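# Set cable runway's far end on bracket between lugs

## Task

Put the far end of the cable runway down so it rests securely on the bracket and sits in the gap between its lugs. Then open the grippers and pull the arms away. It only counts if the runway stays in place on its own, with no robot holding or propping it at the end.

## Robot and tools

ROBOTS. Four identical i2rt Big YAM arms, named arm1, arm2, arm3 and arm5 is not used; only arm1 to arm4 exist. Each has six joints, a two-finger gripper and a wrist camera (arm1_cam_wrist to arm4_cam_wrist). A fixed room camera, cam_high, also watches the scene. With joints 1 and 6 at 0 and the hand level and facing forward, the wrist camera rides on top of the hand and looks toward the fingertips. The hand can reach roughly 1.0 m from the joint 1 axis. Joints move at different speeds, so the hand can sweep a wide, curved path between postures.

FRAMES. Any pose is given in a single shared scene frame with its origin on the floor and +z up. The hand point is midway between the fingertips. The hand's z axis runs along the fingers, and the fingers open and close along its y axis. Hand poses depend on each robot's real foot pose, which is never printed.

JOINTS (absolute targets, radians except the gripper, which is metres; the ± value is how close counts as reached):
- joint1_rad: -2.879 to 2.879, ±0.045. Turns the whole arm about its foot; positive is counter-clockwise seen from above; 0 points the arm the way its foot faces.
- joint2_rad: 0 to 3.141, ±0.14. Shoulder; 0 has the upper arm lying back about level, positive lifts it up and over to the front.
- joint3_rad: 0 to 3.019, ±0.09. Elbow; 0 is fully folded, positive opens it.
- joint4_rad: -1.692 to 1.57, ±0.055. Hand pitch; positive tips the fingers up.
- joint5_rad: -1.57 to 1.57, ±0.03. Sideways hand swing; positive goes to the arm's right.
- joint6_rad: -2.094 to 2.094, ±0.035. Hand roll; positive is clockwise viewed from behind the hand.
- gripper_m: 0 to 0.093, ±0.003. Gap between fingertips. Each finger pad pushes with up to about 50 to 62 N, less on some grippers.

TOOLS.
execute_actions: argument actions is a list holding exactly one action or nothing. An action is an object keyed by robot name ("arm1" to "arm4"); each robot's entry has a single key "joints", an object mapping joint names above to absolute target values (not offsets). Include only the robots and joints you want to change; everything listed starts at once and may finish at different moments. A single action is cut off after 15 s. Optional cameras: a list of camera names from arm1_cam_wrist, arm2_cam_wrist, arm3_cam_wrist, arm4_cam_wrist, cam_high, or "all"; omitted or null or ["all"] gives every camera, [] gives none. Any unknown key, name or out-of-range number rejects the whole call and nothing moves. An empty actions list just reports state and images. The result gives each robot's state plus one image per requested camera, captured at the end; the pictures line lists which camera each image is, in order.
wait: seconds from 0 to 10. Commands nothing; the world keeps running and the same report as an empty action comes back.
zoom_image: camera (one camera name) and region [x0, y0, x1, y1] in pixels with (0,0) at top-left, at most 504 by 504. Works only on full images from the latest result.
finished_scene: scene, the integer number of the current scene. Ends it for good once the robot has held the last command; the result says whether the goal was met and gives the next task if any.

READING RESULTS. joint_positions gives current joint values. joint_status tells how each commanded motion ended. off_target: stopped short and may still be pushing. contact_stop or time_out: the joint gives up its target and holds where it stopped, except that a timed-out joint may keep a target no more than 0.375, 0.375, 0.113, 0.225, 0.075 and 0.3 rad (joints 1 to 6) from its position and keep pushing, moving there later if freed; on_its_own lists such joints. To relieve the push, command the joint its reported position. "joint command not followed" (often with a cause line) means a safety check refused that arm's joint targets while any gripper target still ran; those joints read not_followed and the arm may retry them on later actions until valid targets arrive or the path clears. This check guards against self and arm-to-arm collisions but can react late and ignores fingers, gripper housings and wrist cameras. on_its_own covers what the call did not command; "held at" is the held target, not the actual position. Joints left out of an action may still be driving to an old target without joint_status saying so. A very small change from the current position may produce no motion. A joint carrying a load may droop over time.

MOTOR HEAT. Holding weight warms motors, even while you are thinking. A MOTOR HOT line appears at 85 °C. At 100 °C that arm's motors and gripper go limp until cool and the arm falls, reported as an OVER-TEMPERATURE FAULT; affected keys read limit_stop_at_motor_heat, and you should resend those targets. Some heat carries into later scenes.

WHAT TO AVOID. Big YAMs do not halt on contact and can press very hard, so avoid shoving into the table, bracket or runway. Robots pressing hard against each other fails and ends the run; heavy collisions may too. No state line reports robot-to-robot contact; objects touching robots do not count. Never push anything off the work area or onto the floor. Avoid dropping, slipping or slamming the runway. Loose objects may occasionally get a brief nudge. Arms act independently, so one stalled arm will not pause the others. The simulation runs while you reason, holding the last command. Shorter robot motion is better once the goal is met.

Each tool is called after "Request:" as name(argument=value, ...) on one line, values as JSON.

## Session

Request:
execute_actions(actions=[])

Scene clock: 0.00 s.
arm1.joint_positions: joint1_rad=-0.282 joint2_rad=+0.439 joint3_rad=+1.431 joint4_rad=-1.157 joint5_rad=+0.278 joint6_rad=+0.495 gripper_m=+0.095
arm1.joint_status: not commanded
arm1.hand: x=-0.8950 y=-0.3493 z=+1.4476 quat_wxyz=(-0.504, +0.172, -0.745, -0.402) (m; scene frame)
arm2.joint_positions: joint1_rad=+0.307 joint2_rad=+0.521 joint3_rad=+1.391 joint4_rad=-1.166 joint5_rad=+0.065 joint6_rad=+0.215 gripper_m=+0.095
arm2.joint_status: not commanded
arm2.hand: x=-0.2774 y=+0.3143 z=+1.4363 quat_wxyz=(-0.475, -0.597, -0.536, +0.361) (m; scene frame)
arm3.joint_positions: joint1_rad=+0.072 joint2_rad=+0.481 joint3_rad=+1.399 joint4_rad=-1.329 joint5_rad=-0.015 joint6_rad=-0.074 gripper_m=+0.094
arm3.joint_status: not commanded
arm3.hand: x=+0.5748 y=-0.3656 z=+1.3345 quat_wxyz=(-0.345, +0.682, -0.488, -0.421) (m; scene frame)
arm4.joint_positions: joint1_rad=+0.423 joint2_rad=+0.586 joint3_rad=+1.395 joint4_rad=-1.524 joint5_rad=+0.072 joint6_rad=-0.477 gripper_m=+0.094
arm4.joint_status: not commanded
arm4.hand: x=+1.3105 y=+0.3312 z=+1.3125 quat_wxyz=(-0.278, -0.263, -0.870, +0.312) (m; scene frame)
pictures: arm1_cam_wrist, arm2_cam_wrist, arm3_cam_wrist, arm4_cam_wrist, cam_high
Images, in order (width x height): arm1_cam_wrist 504x504, arm2_cam_wrist 504x504, arm3_cam_wrist 504x504, arm4_cam_wrist 504x504, cam_high 896x504.

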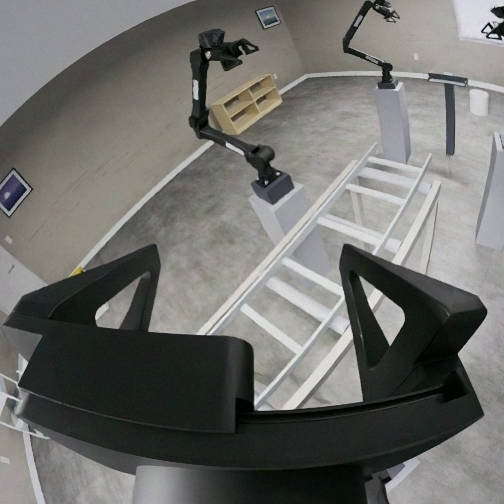

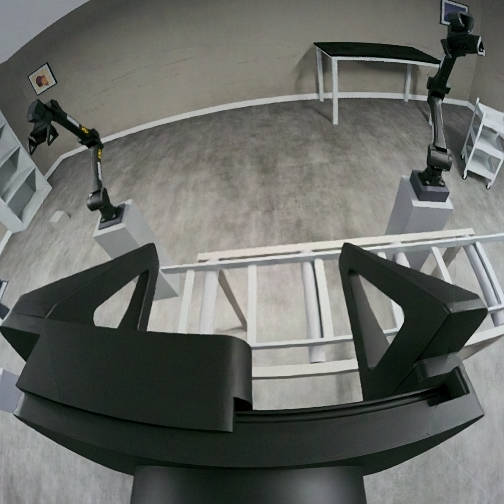

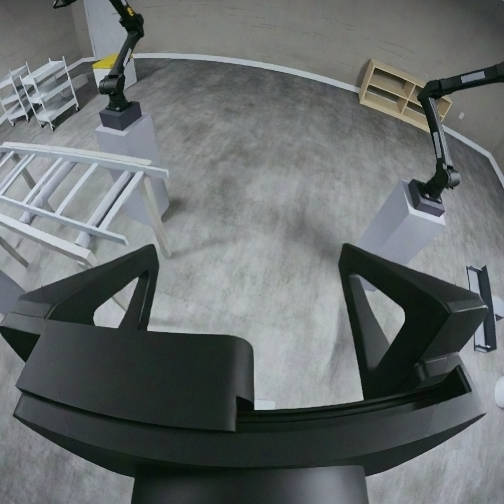

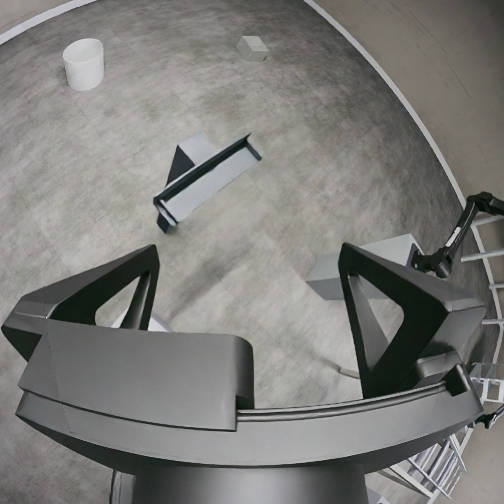

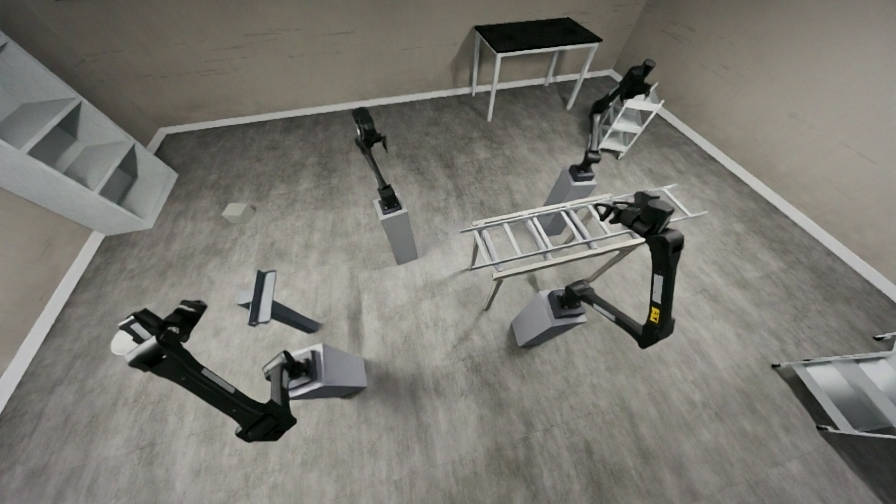

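Request:
zoom_image(camera="cam_high", region=[440, 150, 740, 330])

Request:
zoom_image(camera="cam_high", region=[200, 230, 340, 340])

Request:
zoom_image(camera="arm4_cam_wrist", region=[130, 110, 290, 250])

Region (440, 150, 740, 330) of cam_high's 896x504 image, scaled by 1.680, with more detail than that image has; it fills the top 302 rows of this view, and the rest is white.

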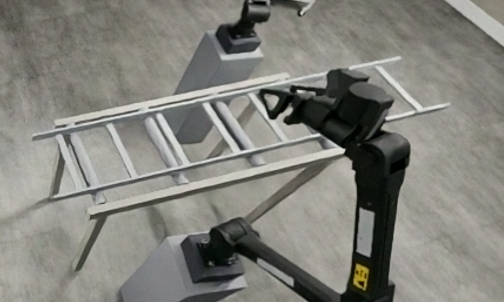

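Region (200, 230, 340, 340) of cam_high's 896x504 image, scaled by 3.600, with more detail than that image has; it fills the top 396 rows of this view, and the rest is white.

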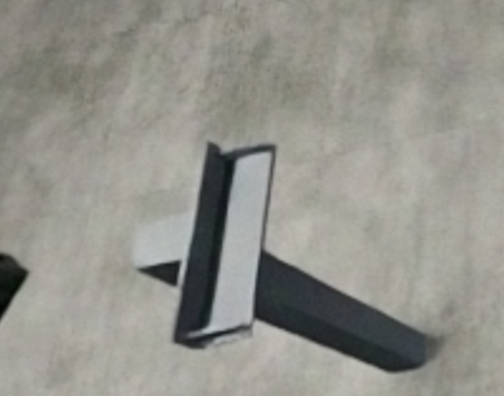

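Region (130, 110, 290, 250) of arm4_cam_wrist's 504x504 image, scaled by 3.150, with more detail than that image has; it fills the top 441 rows of this view, and the rest is white.

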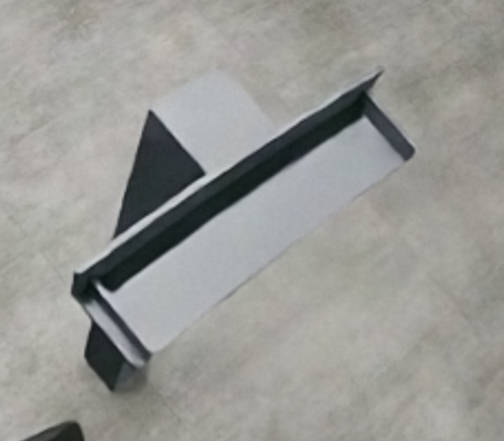

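Request:
zoom_image(camera="cam_high", region=[450, 190, 600, 300])

Request:
zoom_image(camera="cam_high", region=[580, 160, 730, 270])

Request:
zoom_image(camera="arm2_cam_wrist", region=[140, 220, 504, 400])

Region (450, 190, 600, 300) of cam_high's 896x504 image, scaled by 3.360, with more detail than that image has; it fills the top 370 rows of this view, and the rest is white.

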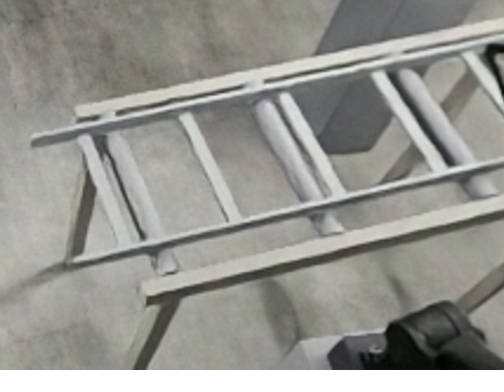

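Region (580, 160, 730, 270) of cam_high's 896x504 image, scaled by 3.360, with more detail than that image has; it fills the top 370 rows of this view, and the rest is white.

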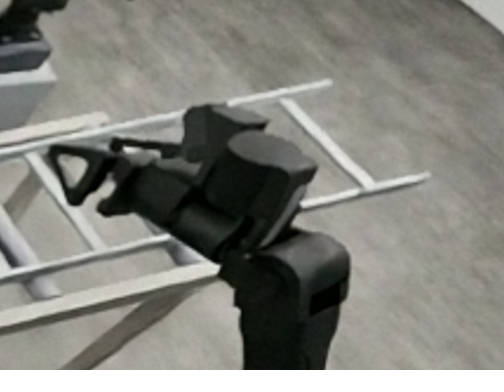

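Region (140, 220, 504, 400) of arm2_cam_wrist's 504x504 image, scaled by 1.385, with more detail than that image has; it fills the top 249 rows of this view, and the rest is white.

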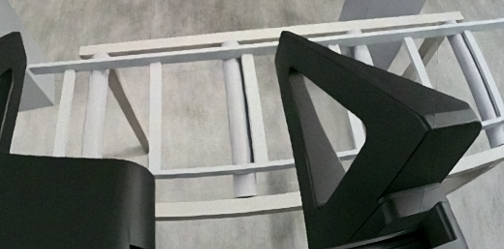

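Request:
zoom_image(camera="arm2_cam_wrist", region=[150, 240, 276, 345])

Request:
zoom_image(camera="arm2_cam_wrist", region=[240, 240, 366, 390])

Request:
zoom_image(camera="arm3_cam_wrist", region=[0, 130, 190, 290])

Region (150, 240, 276, 345) of arm2_cam_wrist's 504x504 image, scaled by 4.000, with more detail than that image has.

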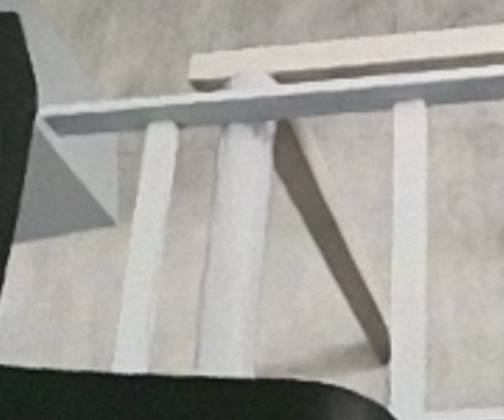

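Region (240, 240, 366, 390) of arm2_cam_wrist's 504x504 image, scaled by 3.360, with more detail than that image has; it fills the left 423 columns of this view, and the rest is white.

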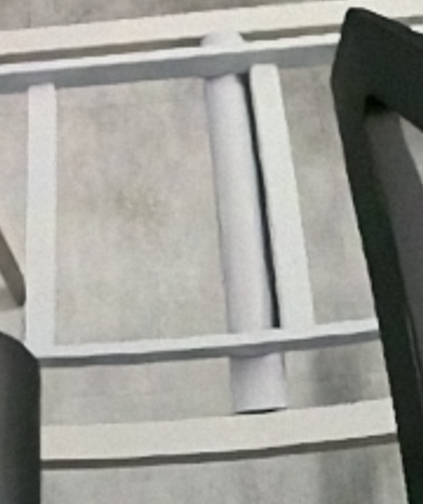

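Region (0, 130, 190, 290) of arm3_cam_wrist's 504x504 image, scaled by 2.653, with more detail than that image has; it fills the top 424 rows of this view, and the rest is white.

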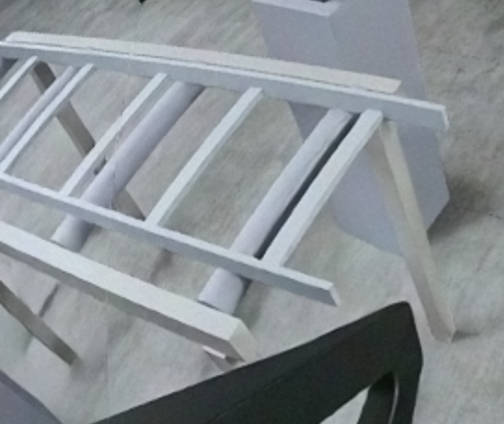

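Request:
zoom_image(camera="arm2_cam_wrist", region=[378, 220, 504, 345])

Request:
zoom_image(camera="arm1_cam_wrist", region=[190, 130, 450, 420])

Region (378, 220, 504, 345) of arm2_cam_wrist's 504x504 image, scaled by 4.000, with more detail than that image has; it fills the top 500 rows of this view, and the rest is white.

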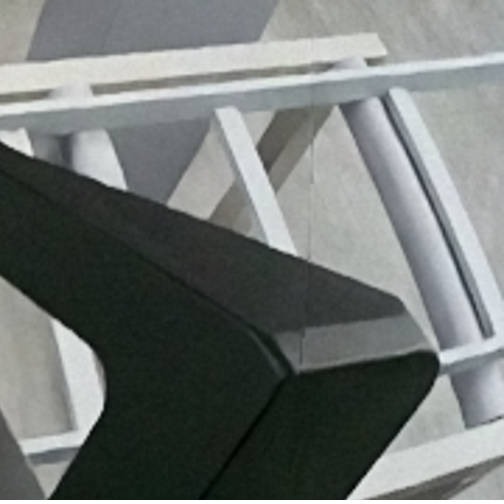

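Region (190, 130, 450, 420) of arm1_cam_wrist's 504x504 image, scaled by 1.738, with more detail than that image has; it fills the left 452 columns of this view, and the rest is white.

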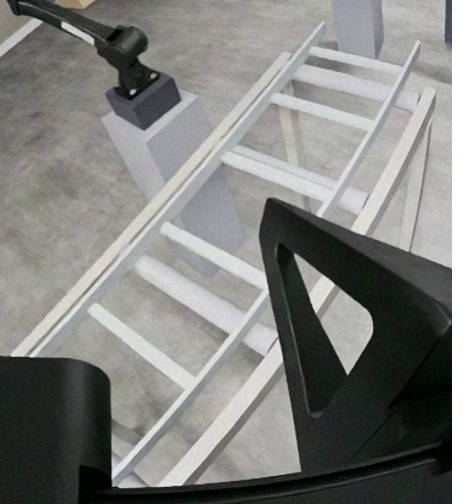

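Request:
execute_actions(actions=[{"arm2": {"joints": {"joint1_rad": -0.769, "joint2_rad": 2.072, "joint3_rad": 1.572, "joint4_rad": -1.003, "joint5_rad": 0.0, "joint6_rad": 0.657}}, "arm3": {"joints": {"joint1_rad": 0.248, "joint2_rad": 1.58, "joint3_rad": 1.178, "joint4_rad": -1.133, "joint5_rad": 0.0, "joint6_rad": 1.2}}, "arm4": {"joints": {"joint1_rad": 0.172, "joint2_rad": 1.62, "joint3_rad": 1.52, "joint4_rad": -1.403, "joint5_rad": 0.0, "joint6_rad": 0.9}}}], cameras=["arm2_cam_wrist", "arm4_cam_wrist", "cam_high"])

Scene clock: 122.07 s.
arm1.joint_positions: joint1_rad=-0.282 joint2_rad=+0.439 joint3_rad=+1.431 joint4_rad=-1.157 joint5_rad=+0.278 joint6_rad=+0.495 gripper_m=+0.095
arm1.joint_status: not commanded
arm1.hand: x=-0.8950 y=-0.3493 z=+1.4476 quat_wxyz=(-0.504, +0.172, -0.745, -0.402) (m; scene frame)
arm2.joint_positions: joint1_rad=-0.766 joint2_rad=+2.064 joint3_rad=+1.557 joint4_rad=-1.004 joint5_rad=+0.001 joint6_rad=+0.642 gripper_m=+0.095
arm2.joint_status: all done
arm2.hand: x=-0.7859 y=+0.1518 z=+0.8423 quat_wxyz=(-0.020, -0.999, -0.004, +0.026) (m; scene frame)
arm3.joint_positions: joint1_rad=+0.243 joint2_rad=+1.577 joint3_rad=+1.186 joint4_rad=-1.142 joint5_rad=-0.003 joint6_rad=+1.188 gripper_m=+0.094
arm3.joint_status: all done
arm3.hand: x=+0.4359 y=-0.1233 z=+0.8789 quat_wxyz=(+0.003, +0.389, -0.921, -0.015) (m; scene frame)
arm4.joint_positions: joint1_rad=+0.178 joint2_rad=+1.636 joint3_rad=+1.505 joint4_rad=-1.414 joint5_rad=+0.003 joint6_rad=+0.885 gripper_m=+0.094
arm4.joint_status: all done
arm4.hand: x=+1.3638 y=+0.0230 z=+1.0108 quat_wxyz=(-0.014, -0.883, -0.469, +0.008) (m; scene frame)
pictures: arm2_cam_wrist, arm4_cam_wrist, cam_high
Images, in order (width x height): arm2_cam_wrist 504x504, arm4_cam_wrist 504x504, cam_high 896x504.

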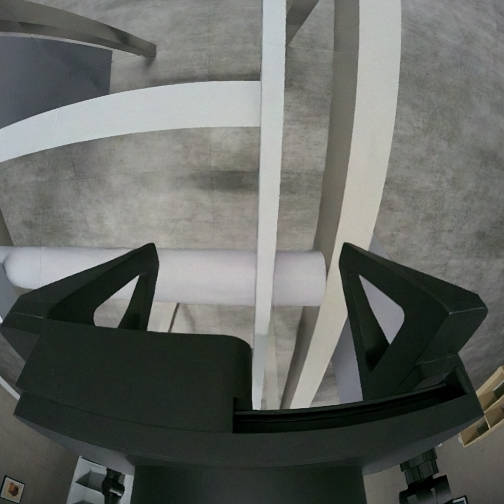

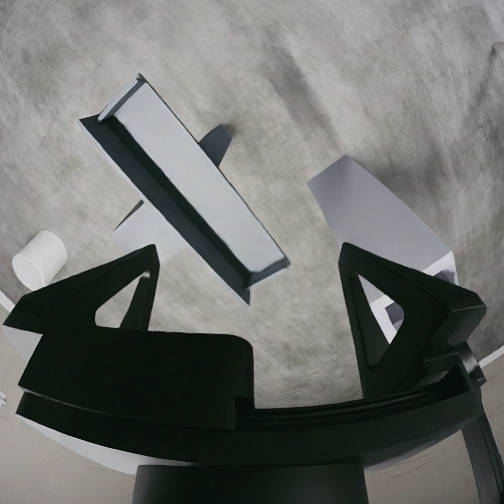

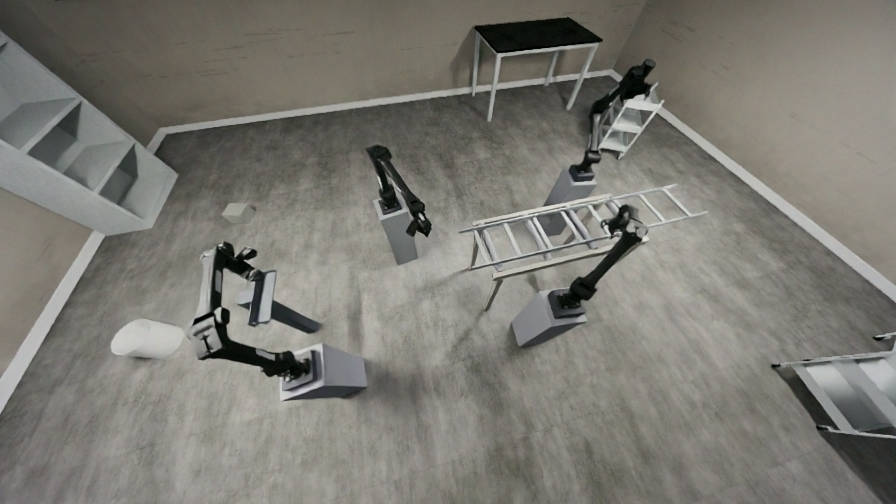

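Request:
execute_actions(actions=[{"arm2": {"joints": {"joint1_rad": -0.769, "joint2_rad": 2.112, "joint3_rad": 1.535, "joint4_rad": -1.022, "gripper_m": 0.05}}, "arm3": {"joints": {"joint6_rad": 1.6}}, "arm4": {"joints": {"joint6_rad": 1.35}}}], cameras=["arm2_cam_wrist", "arm4_cam_wrist"])

Scene clock: 150.43 s.
arm1.joint_positions: joint1_rad=-0.282 joint2_rad=+0.439 joint3_rad=+1.431 joint4_rad=-1.157 joint5_rad=+0.278 joint6_rad=+0.495 gripper_m=+0.095
arm1.joint_status: not commanded
arm1.hand: x=-0.8950 y=-0.3493 z=+1.4476 quat_wxyz=(-0.504, +0.172, -0.745, -0.402) (m; scene frame)
arm2.joint_positions: joint1_rad=-0.766 joint2_rad=+2.096 joint3_rad=+1.534 joint4_rad=-1.010 joint5_rad=+0.001 joint6_rad=+0.642 gripper_m=+0.050
arm2.joint_status: all done
arm2.hand: x=-0.7730 y=+0.1616 z=+0.8153 quat_wxyz=(-0.001, -1.000, -0.004, +0.002) (m; scene frame)
arm3.joint_positions: joint1_rad=+0.243 joint2_rad=+1.577 joint3_rad=+1.186 joint4_rad=-1.142 joint5_rad=-0.003 joint6_rad=+1.587 gripper_m=+0.094
arm3.joint_status: all done
arm3.hand: x=+0.4359 y=-0.1233 z=+0.8789 quat_wxyz=(+0.006, +0.199, -0.980, -0.014) (m; scene frame)
arm4.joint_positions: joint1_rad=+0.178 joint2_rad=+1.636 joint3_rad=+1.505 joint4_rad=-1.414 joint5_rad=+0.003 joint6_rad=+1.335 gripper_m=+0.094
arm4.joint_status: all done
arm4.hand: x=+1.3638 y=+0.0230 z=+1.0108 quat_wxyz=(-0.015, -0.965, -0.261, +0.005) (m; scene frame)
pictures: arm2_cam_wrist, arm4_cam_wrist
Images, in order (width x height): arm2_cam_wrist 504x504, arm4_cam_wrist 504x504.

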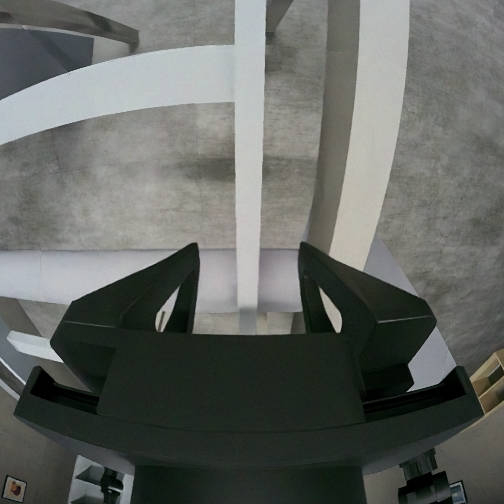

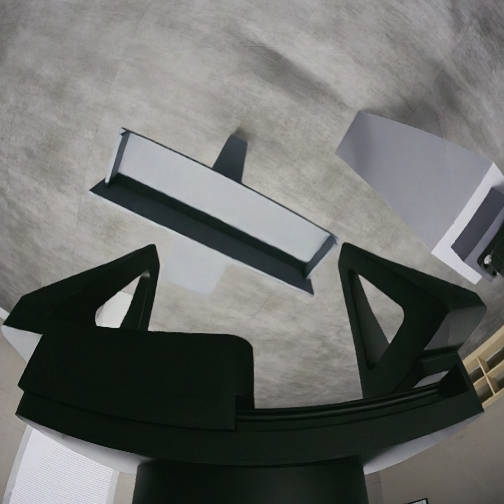

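Request:
zoom_image(camera="arm4_cam_wrist", region=[80, 115, 206, 225])

Request:
zoom_image(camera="arm4_cam_wrist", region=[240, 200, 366, 310])

Request:
execute_actions(actions=[{"arm2": {"joints": {"gripper_m": 0.0}}}], cameras=[])

Region (80, 115, 206, 225) of arm4_cam_wrist's 504x504 image, scaled by 4.000, with more detail than that image has; it fills the top 440 rows of this view, and the rest is white.

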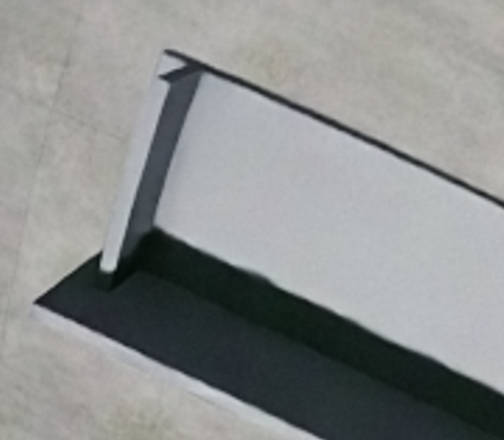

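Region (240, 200, 366, 310) of arm4_cam_wrist's 504x504 image, scaled by 4.000, with more detail than that image has; it fills the top 440 rows of this view, and the rest is white.

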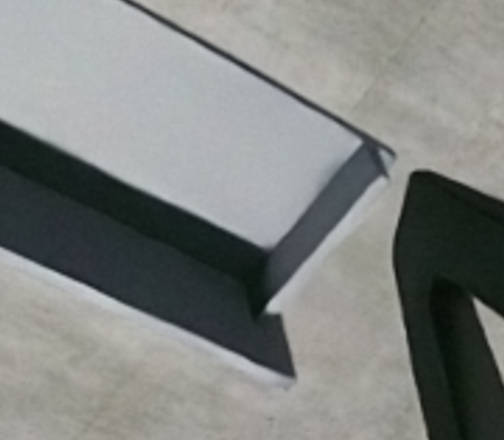

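Scene clock: 166.60 s.
arm1.joint_positions: joint1_rad=-0.282 joint2_rad=+0.439 joint3_rad=+1.431 joint4_rad=-1.157 joint5_rad=+0.278 joint6_rad=+0.495 gripper_m=+0.095
arm1.joint_status: not commanded
arm1.hand: x=-0.8950 y=-0.3493 z=+1.4476 quat_wxyz=(-0.504, +0.172, -0.745, -0.402) (m; scene frame)
arm2.joint_positions: joint1_rad=-0.766 joint2_rad=+2.097 joint3_rad=+1.534 joint4_rad=-1.010 joint5_rad=-0.002 joint6_rad=+0.648 gripper_m=+0.009
arm2.joint_status: gripper_m off_target (ended at +0.009, target +0.000)
arm2.hand: x=-0.7727 y=+0.1612 z=+0.8151 quat_wxyz=(-0.002, -1.000, -0.001, +0.001) (m; scene frame)
arm3.joint_positions: joint1_rad=+0.243 joint2_rad=+1.577 joint3_rad=+1.186 joint4_rad=-1.142 joint5_rad=-0.003 joint6_rad=+1.588 gripper_m=+0.094
arm3.joint_status: not commanded
arm3.hand: x=+0.4359 y=-0.1233 z=+0.8789 quat_wxyz=(+0.006, +0.198, -0.980, -0.014) (m; scene frame)
arm4.joint_positions: joint1_rad=+0.178 joint2_rad=+1.636 joint3_rad=+1.505 joint4_rad=-1.414 joint5_rad=+0.003 joint6_rad=+1.335 gripper_m=+0.094
arm4.joint_status: not commanded
arm4.hand: x=+1.3638 y=+0.0230 z=+1.0108 quat_wxyz=(-0.015, -0.965, -0.260, +0.005) (m; scene frame)
pictures: none
No camera images: the call's "cameras" was empty. Leave "cameras" out to get every camera's image.

Request:
execute_actions(actions=[{"arm2": {"joints": {"joint1_rad": -0.465, "joint2_rad": 1.790, "joint3_rad": 1.008, "joint4_rad": -0.792, "joint6_rad": 0.960}}, "arm3": {"joints": {"joint6_rad": 1.995, "gripper_m": 0.075}}, "arm4": {"joints": {"joint6_rad": 1.875}}}], cameras=["arm4_cam_wrist", "cam_high"])

Request:
zoom_image(camera="arm4_cam_wrist", region=[100, 150, 226, 260])

Request:
zoom_image(camera="arm4_cam_wrist", region=[280, 150, 406, 260])

Scene clock: 224.77 s.
arm1.joint_positions: joint1_rad=-0.282 joint2_rad=+0.439 joint3_rad=+1.431 joint4_rad=-1.157 joint5_rad=+0.278 joint6_rad=+0.495 gripper_m=+0.095
arm1.joint_status: not commanded
arm1.hand: x=-0.8950 y=-0.3493 z=+1.4476 quat_wxyz=(-0.504, +0.172, -0.745, -0.402) (m; scene frame)
arm2.joint_positions: joint1_rad=-0.471 joint2_rad=+1.788 joint3_rad=+1.012 joint4_rad=-0.779 joint5_rad=-0.001 joint6_rad=+0.962 gripper_m=+0.009
arm2.joint_status: all done
arm2.hand: x=-0.5621 y=+0.1588 z=+0.8121 quat_wxyz=(-0.008, -1.000, +0.009, +0.006) (m; scene frame)
arm3.joint_positions: joint1_rad=+0.243 joint2_rad=+1.577 joint3_rad=+1.186 joint4_rad=-1.142 joint5_rad=-0.003 joint6_rad=+1.983 gripper_m=+0.075
arm3.joint_status: all done
arm3.hand: x=+0.4359 y=-0.1233 z=+0.8789 quat_wxyz=(+0.008, +0.002, -1.000, -0.012) (m; scene frame)
arm4.joint_positions: joint1_rad=+0.178 joint2_rad=+1.636 joint3_rad=+1.505 joint4_rad=-1.414 joint5_rad=+0.003 joint6_rad=+1.861 gripper_m=+0.094
arm4.joint_status: all done
arm4.hand: x=+1.3638 y=+0.0230 z=+1.0108 quat_wxyz=(-0.016, -1.000, -0.001, +0.000) (m; scene frame)
pictures: arm4_cam_wrist, cam_high
Images, in order (width x height): arm4_cam_wrist 504x504, cam_high 896x504.

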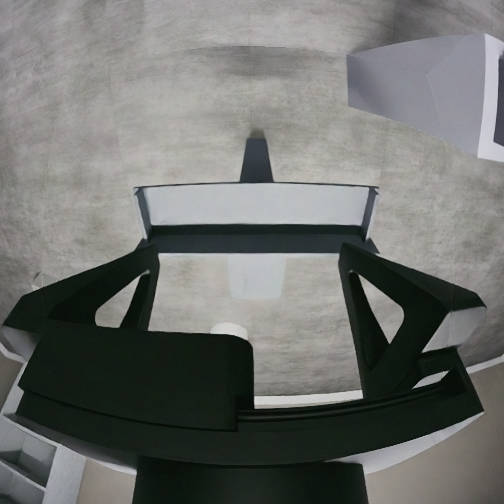

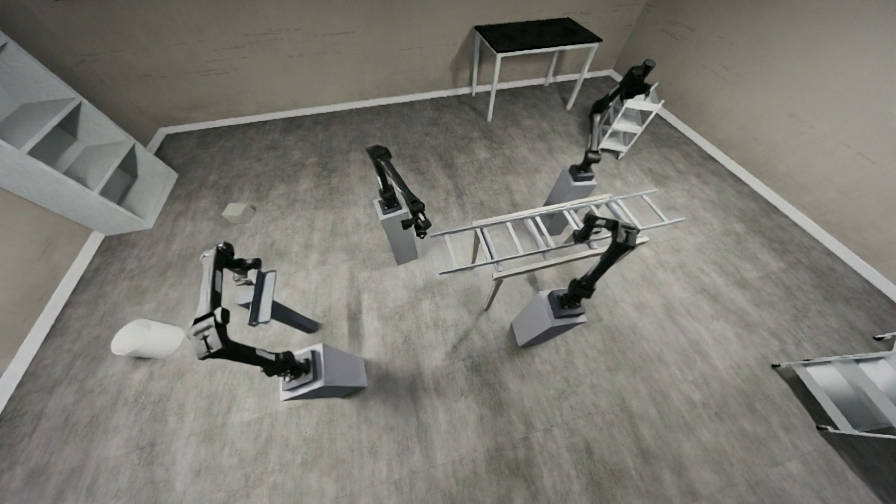

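Region (100, 150, 226, 260) of arm4_cam_wrist's 504x504 image, scaled by 4.000, with more detail than that image has; it fills the top 440 rows of this view, and the rest is white.

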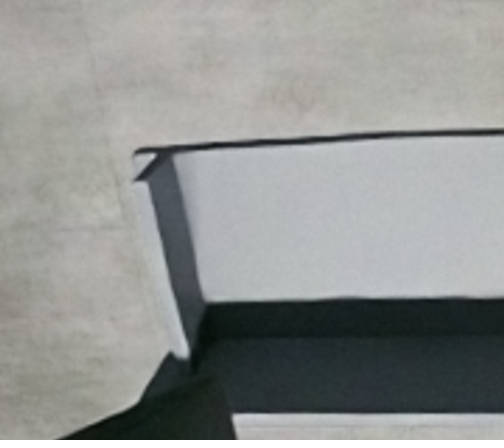

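Region (280, 150, 406, 260) of arm4_cam_wrist's 504x504 image, scaled by 4.000, with more detail than that image has; it fills the top 440 rows of this view, and the rest is white.

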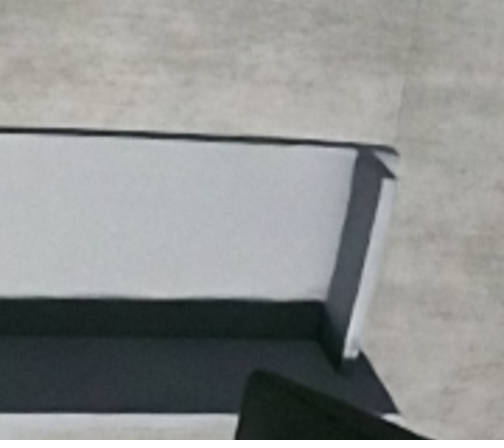

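Request:
execute_actions(actions=[{"arm2": {"joints": {"joint1_rad": 0.040, "joint2_rad": 1.618, "joint3_rad": 0.762, "joint4_rad": -0.735, "joint6_rad": 1.440}}, "arm4": {"joints": {"joint1_rad": -0.55, "joint2_rad": 1.85, "joint3_rad": 1.84, "joint4_rad": -1.275, "joint6_rad": 1.2, "gripper_m": 0.075}}}], cameras=["arm3_cam_wrist", "arm2_cam_wrist", "cam_high"])

Scene clock: 254.33 s.
arm1.joint_positions: joint1_rad=-0.282 joint2_rad=+0.439 joint3_rad=+1.431 joint4_rad=-1.157 joint5_rad=+0.278 joint6_rad=+0.495 gripper_m=+0.095
arm1.joint_status: not commanded
arm1.hand: x=-0.8950 y=-0.3493 z=+1.4476 quat_wxyz=(-0.504, +0.172, -0.745, -0.402) (m; scene frame)
arm2.joint_positions: joint1_rad=+0.034 joint2_rad=+1.617 joint3_rad=+0.762 joint4_rad=-0.725 joint5_rad=+0.001 joint6_rad=+1.457 gripper_m=+0.009
arm2.joint_status: all done
arm2.hand: x=-0.3440 y=+0.1668 z=+0.8107 quat_wxyz=(+0.002, -1.000, +0.004, +0.002) (m; scene frame)
arm3.joint_positions: joint1_rad=+0.243 joint2_rad=+1.577 joint3_rad=+1.186 joint4_rad=-1.142 joint5_rad=-0.003 joint6_rad=+1.983 gripper_m=+0.075
arm3.joint_status: not commanded
arm3.hand: x=+0.4359 y=-0.1233 z=+0.8789 quat_wxyz=(+0.008, +0.002, -1.000, -0.012) (m; scene frame)
arm4.joint_positions: joint1_rad=-0.547 joint2_rad=+1.870 joint3_rad=+1.777 joint4_rad=-1.283 joint5_rad=+0.001 joint6_rad=+1.214 gripper_m=+0.075
arm4.joint_status: all done
arm4.hand: x=+0.9573 y=-0.0667 z=+1.0012 quat_wxyz=(-0.093, -0.994, +0.038, +0.041) (m; scene frame)
pictures: arm2_cam_wrist, arm3_cam_wrist, cam_high
Images, in order (width x height): arm2_cam_wrist 504x504, arm3_cam_wrist 504x504, cam_high 896x504.

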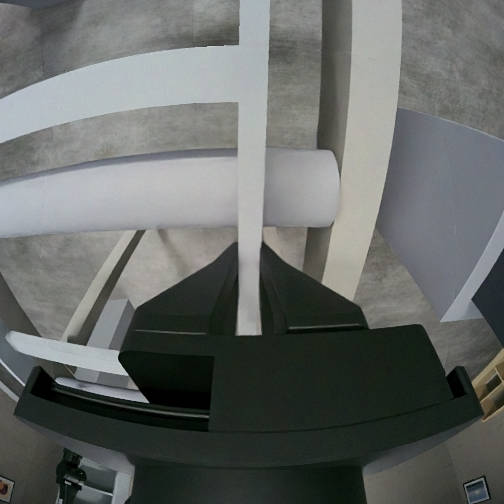

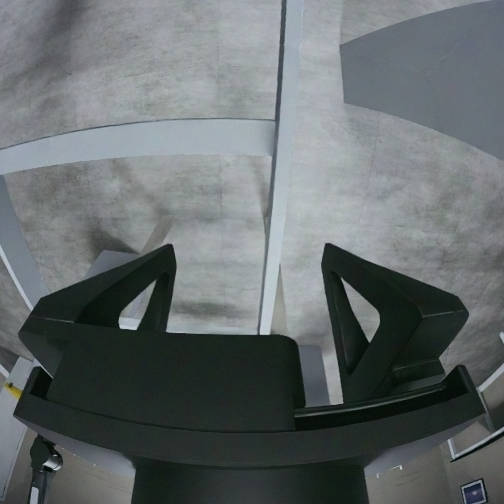

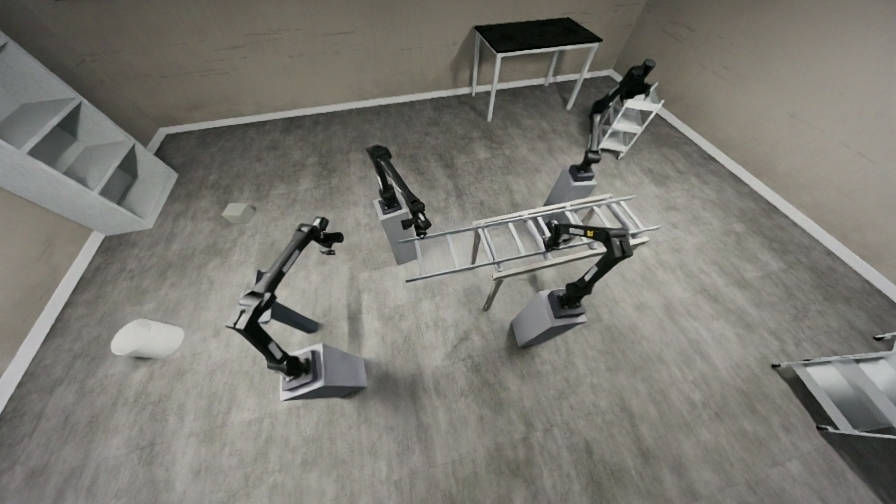

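Request:
zoom_image(camera="arm3_cam_wrist", region=[220, 0, 340, 170])

Request:
zoom_image(camera="arm3_cam_wrist", region=[220, 170, 340, 340])

Region (220, 0, 340, 170) of arm3_cam_wrist's 504x504 image, scaled by 2.965, with more detail than that image has; it fills the left 356 columns of this view, and the rest is white.

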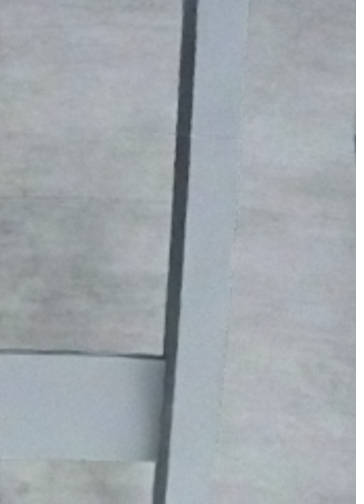

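Region (220, 170, 340, 340) of arm3_cam_wrist's 504x504 image, scaled by 2.965, with more detail than that image has; it fills the left 356 columns of this view, and the rest is white.

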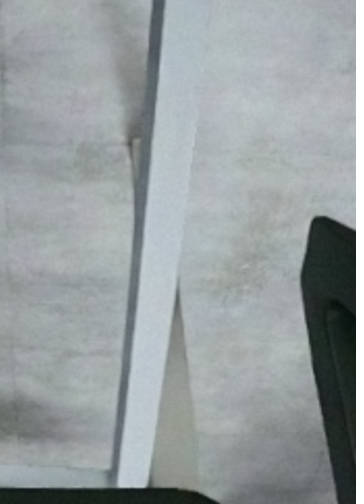

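Request:
execute_actions(actions=[{"arm2": {"joints": {"joint1_rad": 0.615, "joint2_rad": 1.695, "joint3_rad": 0.895, "joint4_rad": -0.765, "joint6_rad": 2.025}}, "arm4": {"joints": {"joint1_rad": -1.113, "joint2_rad": 2.105, "joint3_rad": 1.915, "joint4_rad": -1.318, "joint6_rad": 0.580}}}], cameras=["arm3_cam_wrist", "arm4_cam_wrist", "cam_high"])

Scene clock: 293.70 s.
arm1.joint_positions: joint1_rad=-0.282 joint2_rad=+0.439 joint3_rad=+1.431 joint4_rad=-1.157 joint5_rad=+0.278 joint6_rad=+0.495 gripper_m=+0.095
arm1.joint_status: not commanded
arm1.hand: x=-0.8950 y=-0.3493 z=+1.4476 quat_wxyz=(-0.504, +0.172, -0.745, -0.402) (m; scene frame)
arm2.joint_positions: joint1_rad=+0.610 joint2_rad=+1.697 joint3_rad=+0.883 joint4_rad=-0.769 joint5_rad=-0.001 joint6_rad=+2.011 gripper_m=+0.009
arm2.joint_status: all done
arm2.hand: x=-0.1267 y=+0.1640 z=+0.8118 quat_wxyz=(+0.004, -1.000, -0.007, +0.004) (m; scene frame)
arm3.joint_positions: joint1_rad=+0.243 joint2_rad=+1.577 joint3_rad=+1.186 joint4_rad=-1.142 joint5_rad=-0.003 joint6_rad=+1.983 gripper_m=+0.075
arm3.joint_status: not commanded
arm3.hand: x=+0.4359 y=-0.1233 z=+0.8789 quat_wxyz=(+0.008, +0.002, -1.000, -0.012) (m; scene frame)
arm4.joint_positions: joint1_rad=-1.106 joint2_rad=+2.114 joint3_rad=+1.887 joint4_rad=-1.303 joint5_rad=+0.001 joint6_rad=+0.595 gripper_m=+0.075
arm4.joint_status: all done
arm4.hand: x=+0.6693 y=+0.1415 z=+0.8937 quat_wxyz=(-0.014, -1.000, +0.008, +0.020) (m; scene frame)
pictures: arm3_cam_wrist, arm4_cam_wrist, cam_high
Images, in order (width x height): arm3_cam_wrist 504x504, arm4_cam_wrist 504x504, cam_high 896x504.

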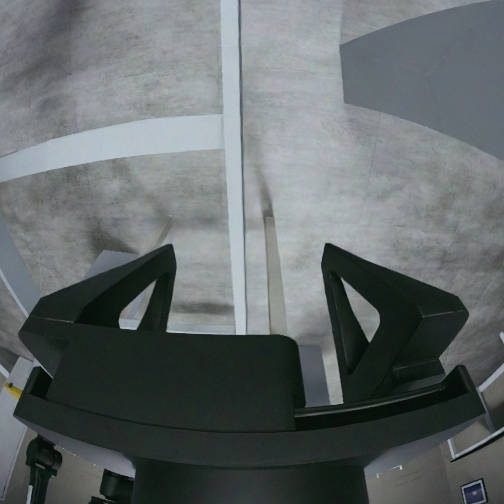

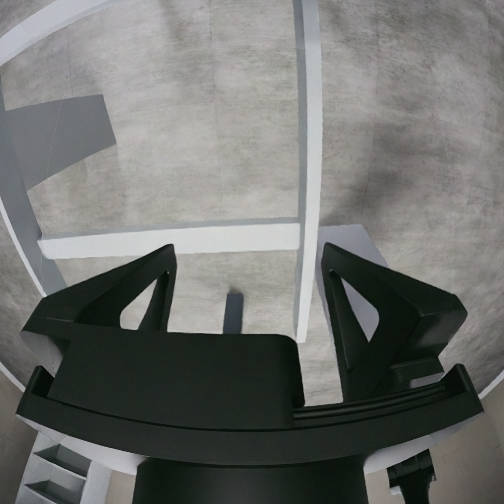

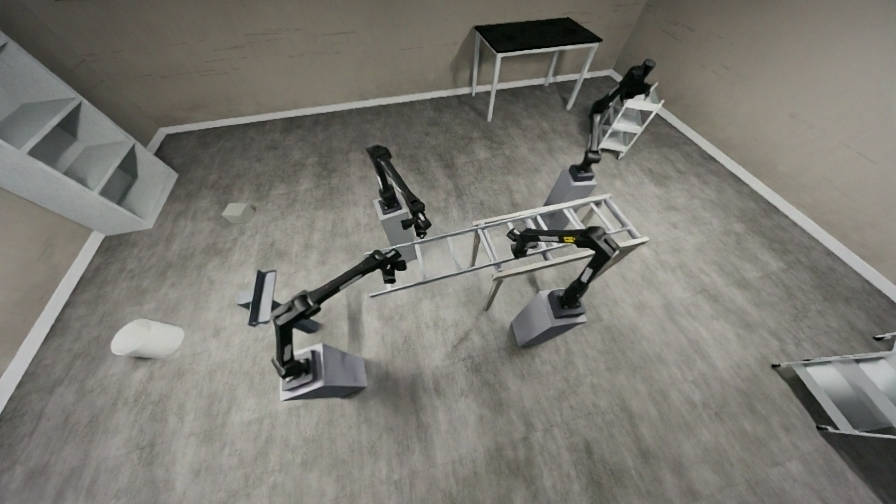

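Request:
zoom_image(camera="arm3_cam_wrist", region=[180, 20, 300, 190])

Request:
zoom_image(camera="arm3_cam_wrist", region=[180, 170, 300, 340])

Request:
zoom_image(camera="arm4_cam_wrist", region=[240, 20, 360, 190])

Request:
zoom_image(camera="arm4_cam_wrist", region=[240, 180, 360, 350])

Region (180, 20, 300, 190) of arm3_cam_wrist's 504x504 image, scaled by 2.965, with more detail than that image has; it fills the left 356 columns of this view, and the rest is white.

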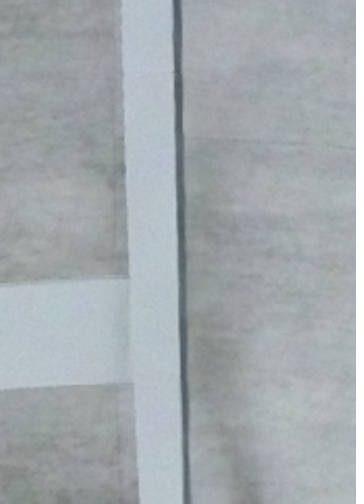

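Region (180, 170, 300, 340) of arm3_cam_wrist's 504x504 image, scaled by 2.965, with more detail than that image has; it fills the left 356 columns of this view, and the rest is white.

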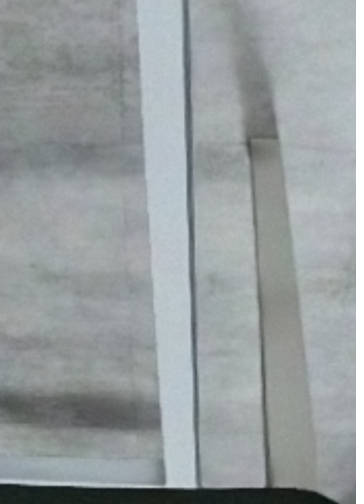

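Region (240, 20, 360, 190) of arm4_cam_wrist's 504x504 image, scaled by 2.965, with more detail than that image has; it fills the left 356 columns of this view, and the rest is white.

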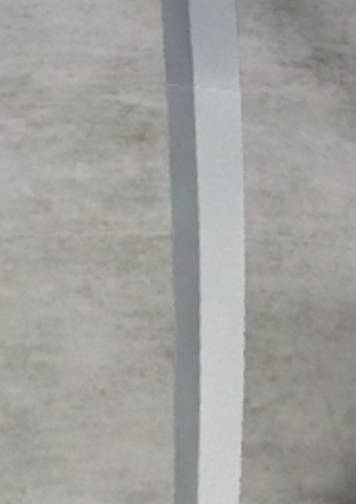

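Region (240, 180, 360, 350) of arm4_cam_wrist's 504x504 image, scaled by 2.965, with more detail than that image has; it fills the left 356 columns of this view, and the rest is white.

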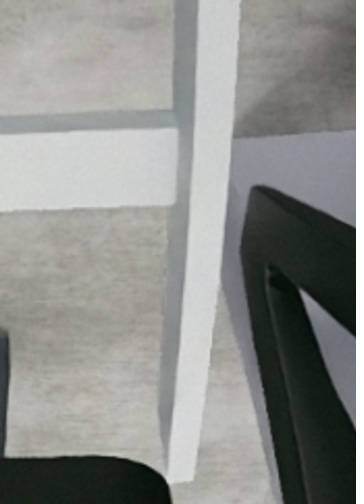

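Request:
execute_actions(actions=[{"arm4": {"joints": {"joint1_rad": -1.168, "joint2_rad": 2.155, "joint3_rad": 1.725, "joint4_rad": -1.114, "joint6_rad": 0.480, "gripper_m": 0.088}}, "arm3": {"joints": {"joint1_rad": 0.228, "joint2_rad": 1.713, "joint3_rad": 1.122, "joint4_rad": -0.972, "joint6_rad": 1.944}}}], cameras=["arm3_cam_wrist", "arm4_cam_wrist"])

Scene clock: 393.33 s.
arm1.joint_positions: joint1_rad=-0.282 joint2_rad=+0.439 joint3_rad=+1.431 joint4_rad=-1.157 joint5_rad=+0.278 joint6_rad=+0.495 gripper_m=+0.095
arm1.joint_status: not commanded
arm1.hand: x=-0.8950 y=-0.3493 z=+1.4476 quat_wxyz=(-0.504, +0.172, -0.745, -0.402) (m; scene frame)
arm2.joint_positions: joint1_rad=+0.610 joint2_rad=+1.697 joint3_rad=+0.883 joint4_rad=-0.769 joint5_rad=-0.001 joint6_rad=+2.011 gripper_m=+0.009
arm2.joint_status: not commanded
arm2.hand: x=-0.1267 y=+0.1640 z=+0.8118 quat_wxyz=(+0.004, -1.000, -0.007, +0.004) (m; scene frame)
arm3.joint_positions: joint1_rad=+0.237 joint2_rad=+1.720 joint3_rad=+1.127 joint4_rad=-0.984 joint5_rad=-0.003 joint6_rad=+1.956 gripper_m=+0.075
arm3.joint_status: all done
arm3.hand: x=+0.4362 y=-0.1177 z=+0.7967 quat_wxyz=(+0.000, +0.013, -1.000, +0.008) (m; scene frame)
arm4.joint_positions: joint1_rad=-1.176 joint2_rad=+2.175 joint3_rad=+1.718 joint4_rad=-1.131 joint5_rad=+0.001 joint6_rad=+0.495 gripper_m=+0.088
arm4.joint_status: all done
arm4.hand: x=+0.6682 y=+0.1930 z=+0.7943 quat_wxyz=(+0.001, -1.000, -0.007, -0.004) (m; scene frame)
pictures: arm3_cam_wrist, arm4_cam_wrist
Images, in order (width x height): arm3_cam_wrist 504x504, arm4_cam_wrist 504x504.

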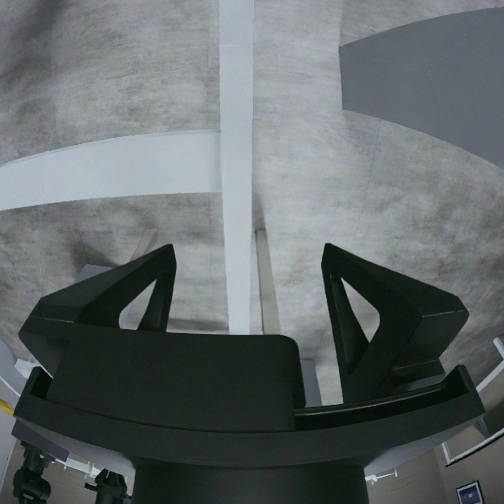

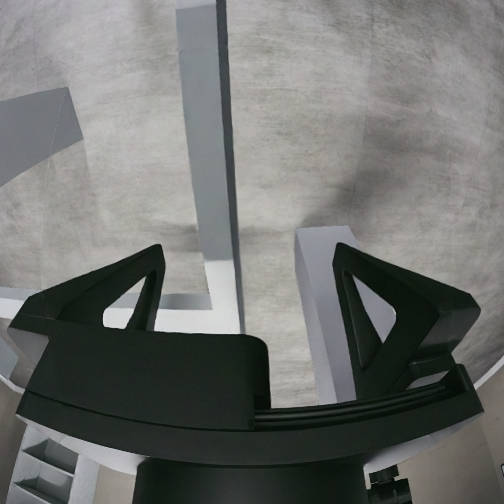

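Request:
execute_actions(actions=[])

Scene clock: 412.03 s.
arm1.joint_positions: joint1_rad=-0.282 joint2_rad=+0.439 joint3_rad=+1.431 joint4_rad=-1.157 joint5_rad=+0.278 joint6_rad=+0.495 gripper_m=+0.095
arm1.joint_status: not commanded
arm1.hand: x=-0.8950 y=-0.3493 z=+1.4476 quat_wxyz=(-0.504, +0.172, -0.745, -0.402) (m; scene frame)
arm2.joint_positions: joint1_rad=+0.610 joint2_rad=+1.697 joint3_rad=+0.883 joint4_rad=-0.769 joint5_rad=-0.001 joint6_rad=+2.011 gripper_m=+0.009
arm2.joint_status: not commanded
arm2.hand: x=-0.1267 y=+0.1640 z=+0.8118 quat_wxyz=(+0.004, -1.000, -0.007, +0.004) (m; scene frame)
arm3.joint_positions: joint1_rad=+0.237 joint2_rad=+1.720 joint3_rad=+1.127 joint4_rad=-0.984 joint5_rad=-0.003 joint6_rad=+1.956 gripper_m=+0.075
arm3.joint_status: all done
arm3.hand: x=+0.4362 y=-0.1177 z=+0.7967 quat_wxyz=(+0.000, +0.013, -1.000, +0.008) (m; scene frame)
arm4.joint_positions: joint1_rad=-1.176 joint2_rad=+2.175 joint3_rad=+1.718 joint4_rad=-1.131 joint5_rad=+0.001 joint6_rad=+0.495 gripper_m=+0.088
arm4.joint_status: all done
arm4.hand: x=+0.6682 y=+0.1930 z=+0.7943 quat_wxyz=(+0.001, -1.000, -0.007, -0.004) (m; scene frame)
pictures: arm1_cam_wrist, arm2_cam_wrist, arm3_cam_wrist, arm4_cam_wrist, cam_high
Images, in order (width x height): arm1_cam_wrist 504x504, arm2_cam_wrist 504x504, arm3_cam_wrist 504x504, arm4_cam_wrist 504x504, cam_high 896x504.

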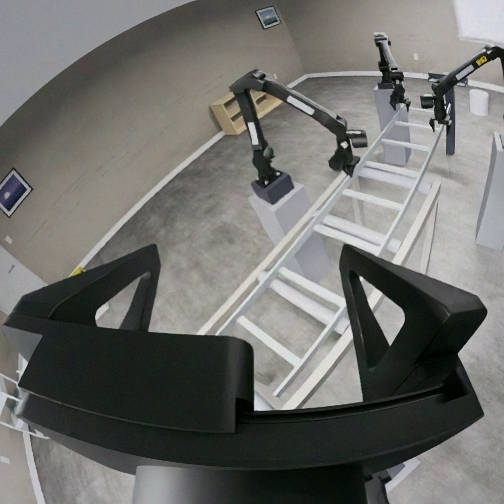

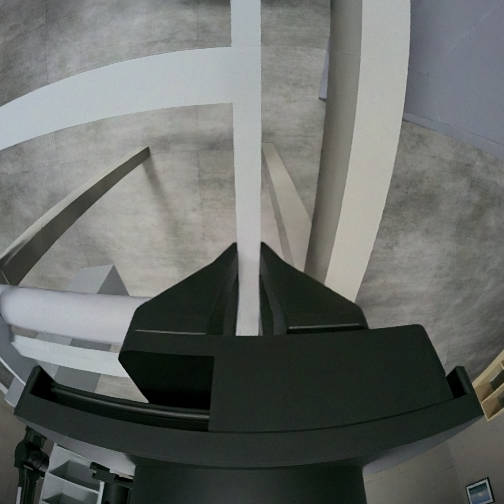

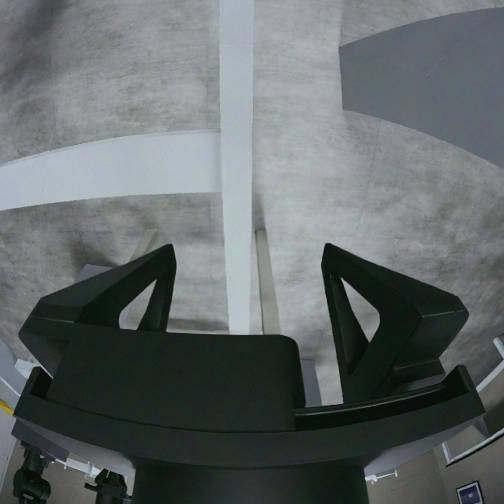

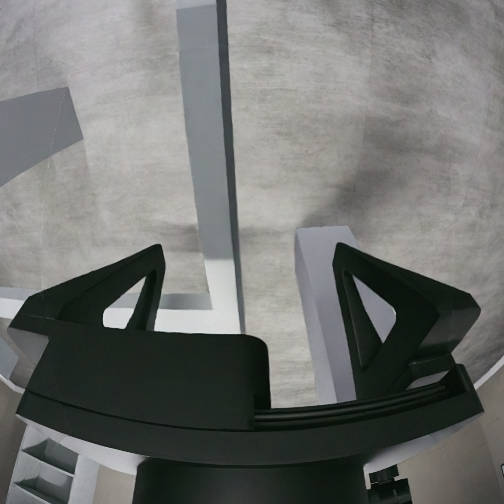

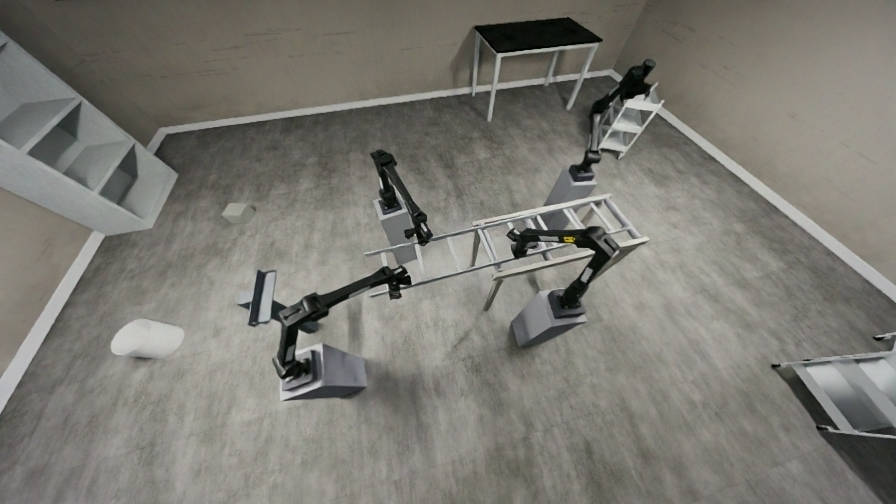

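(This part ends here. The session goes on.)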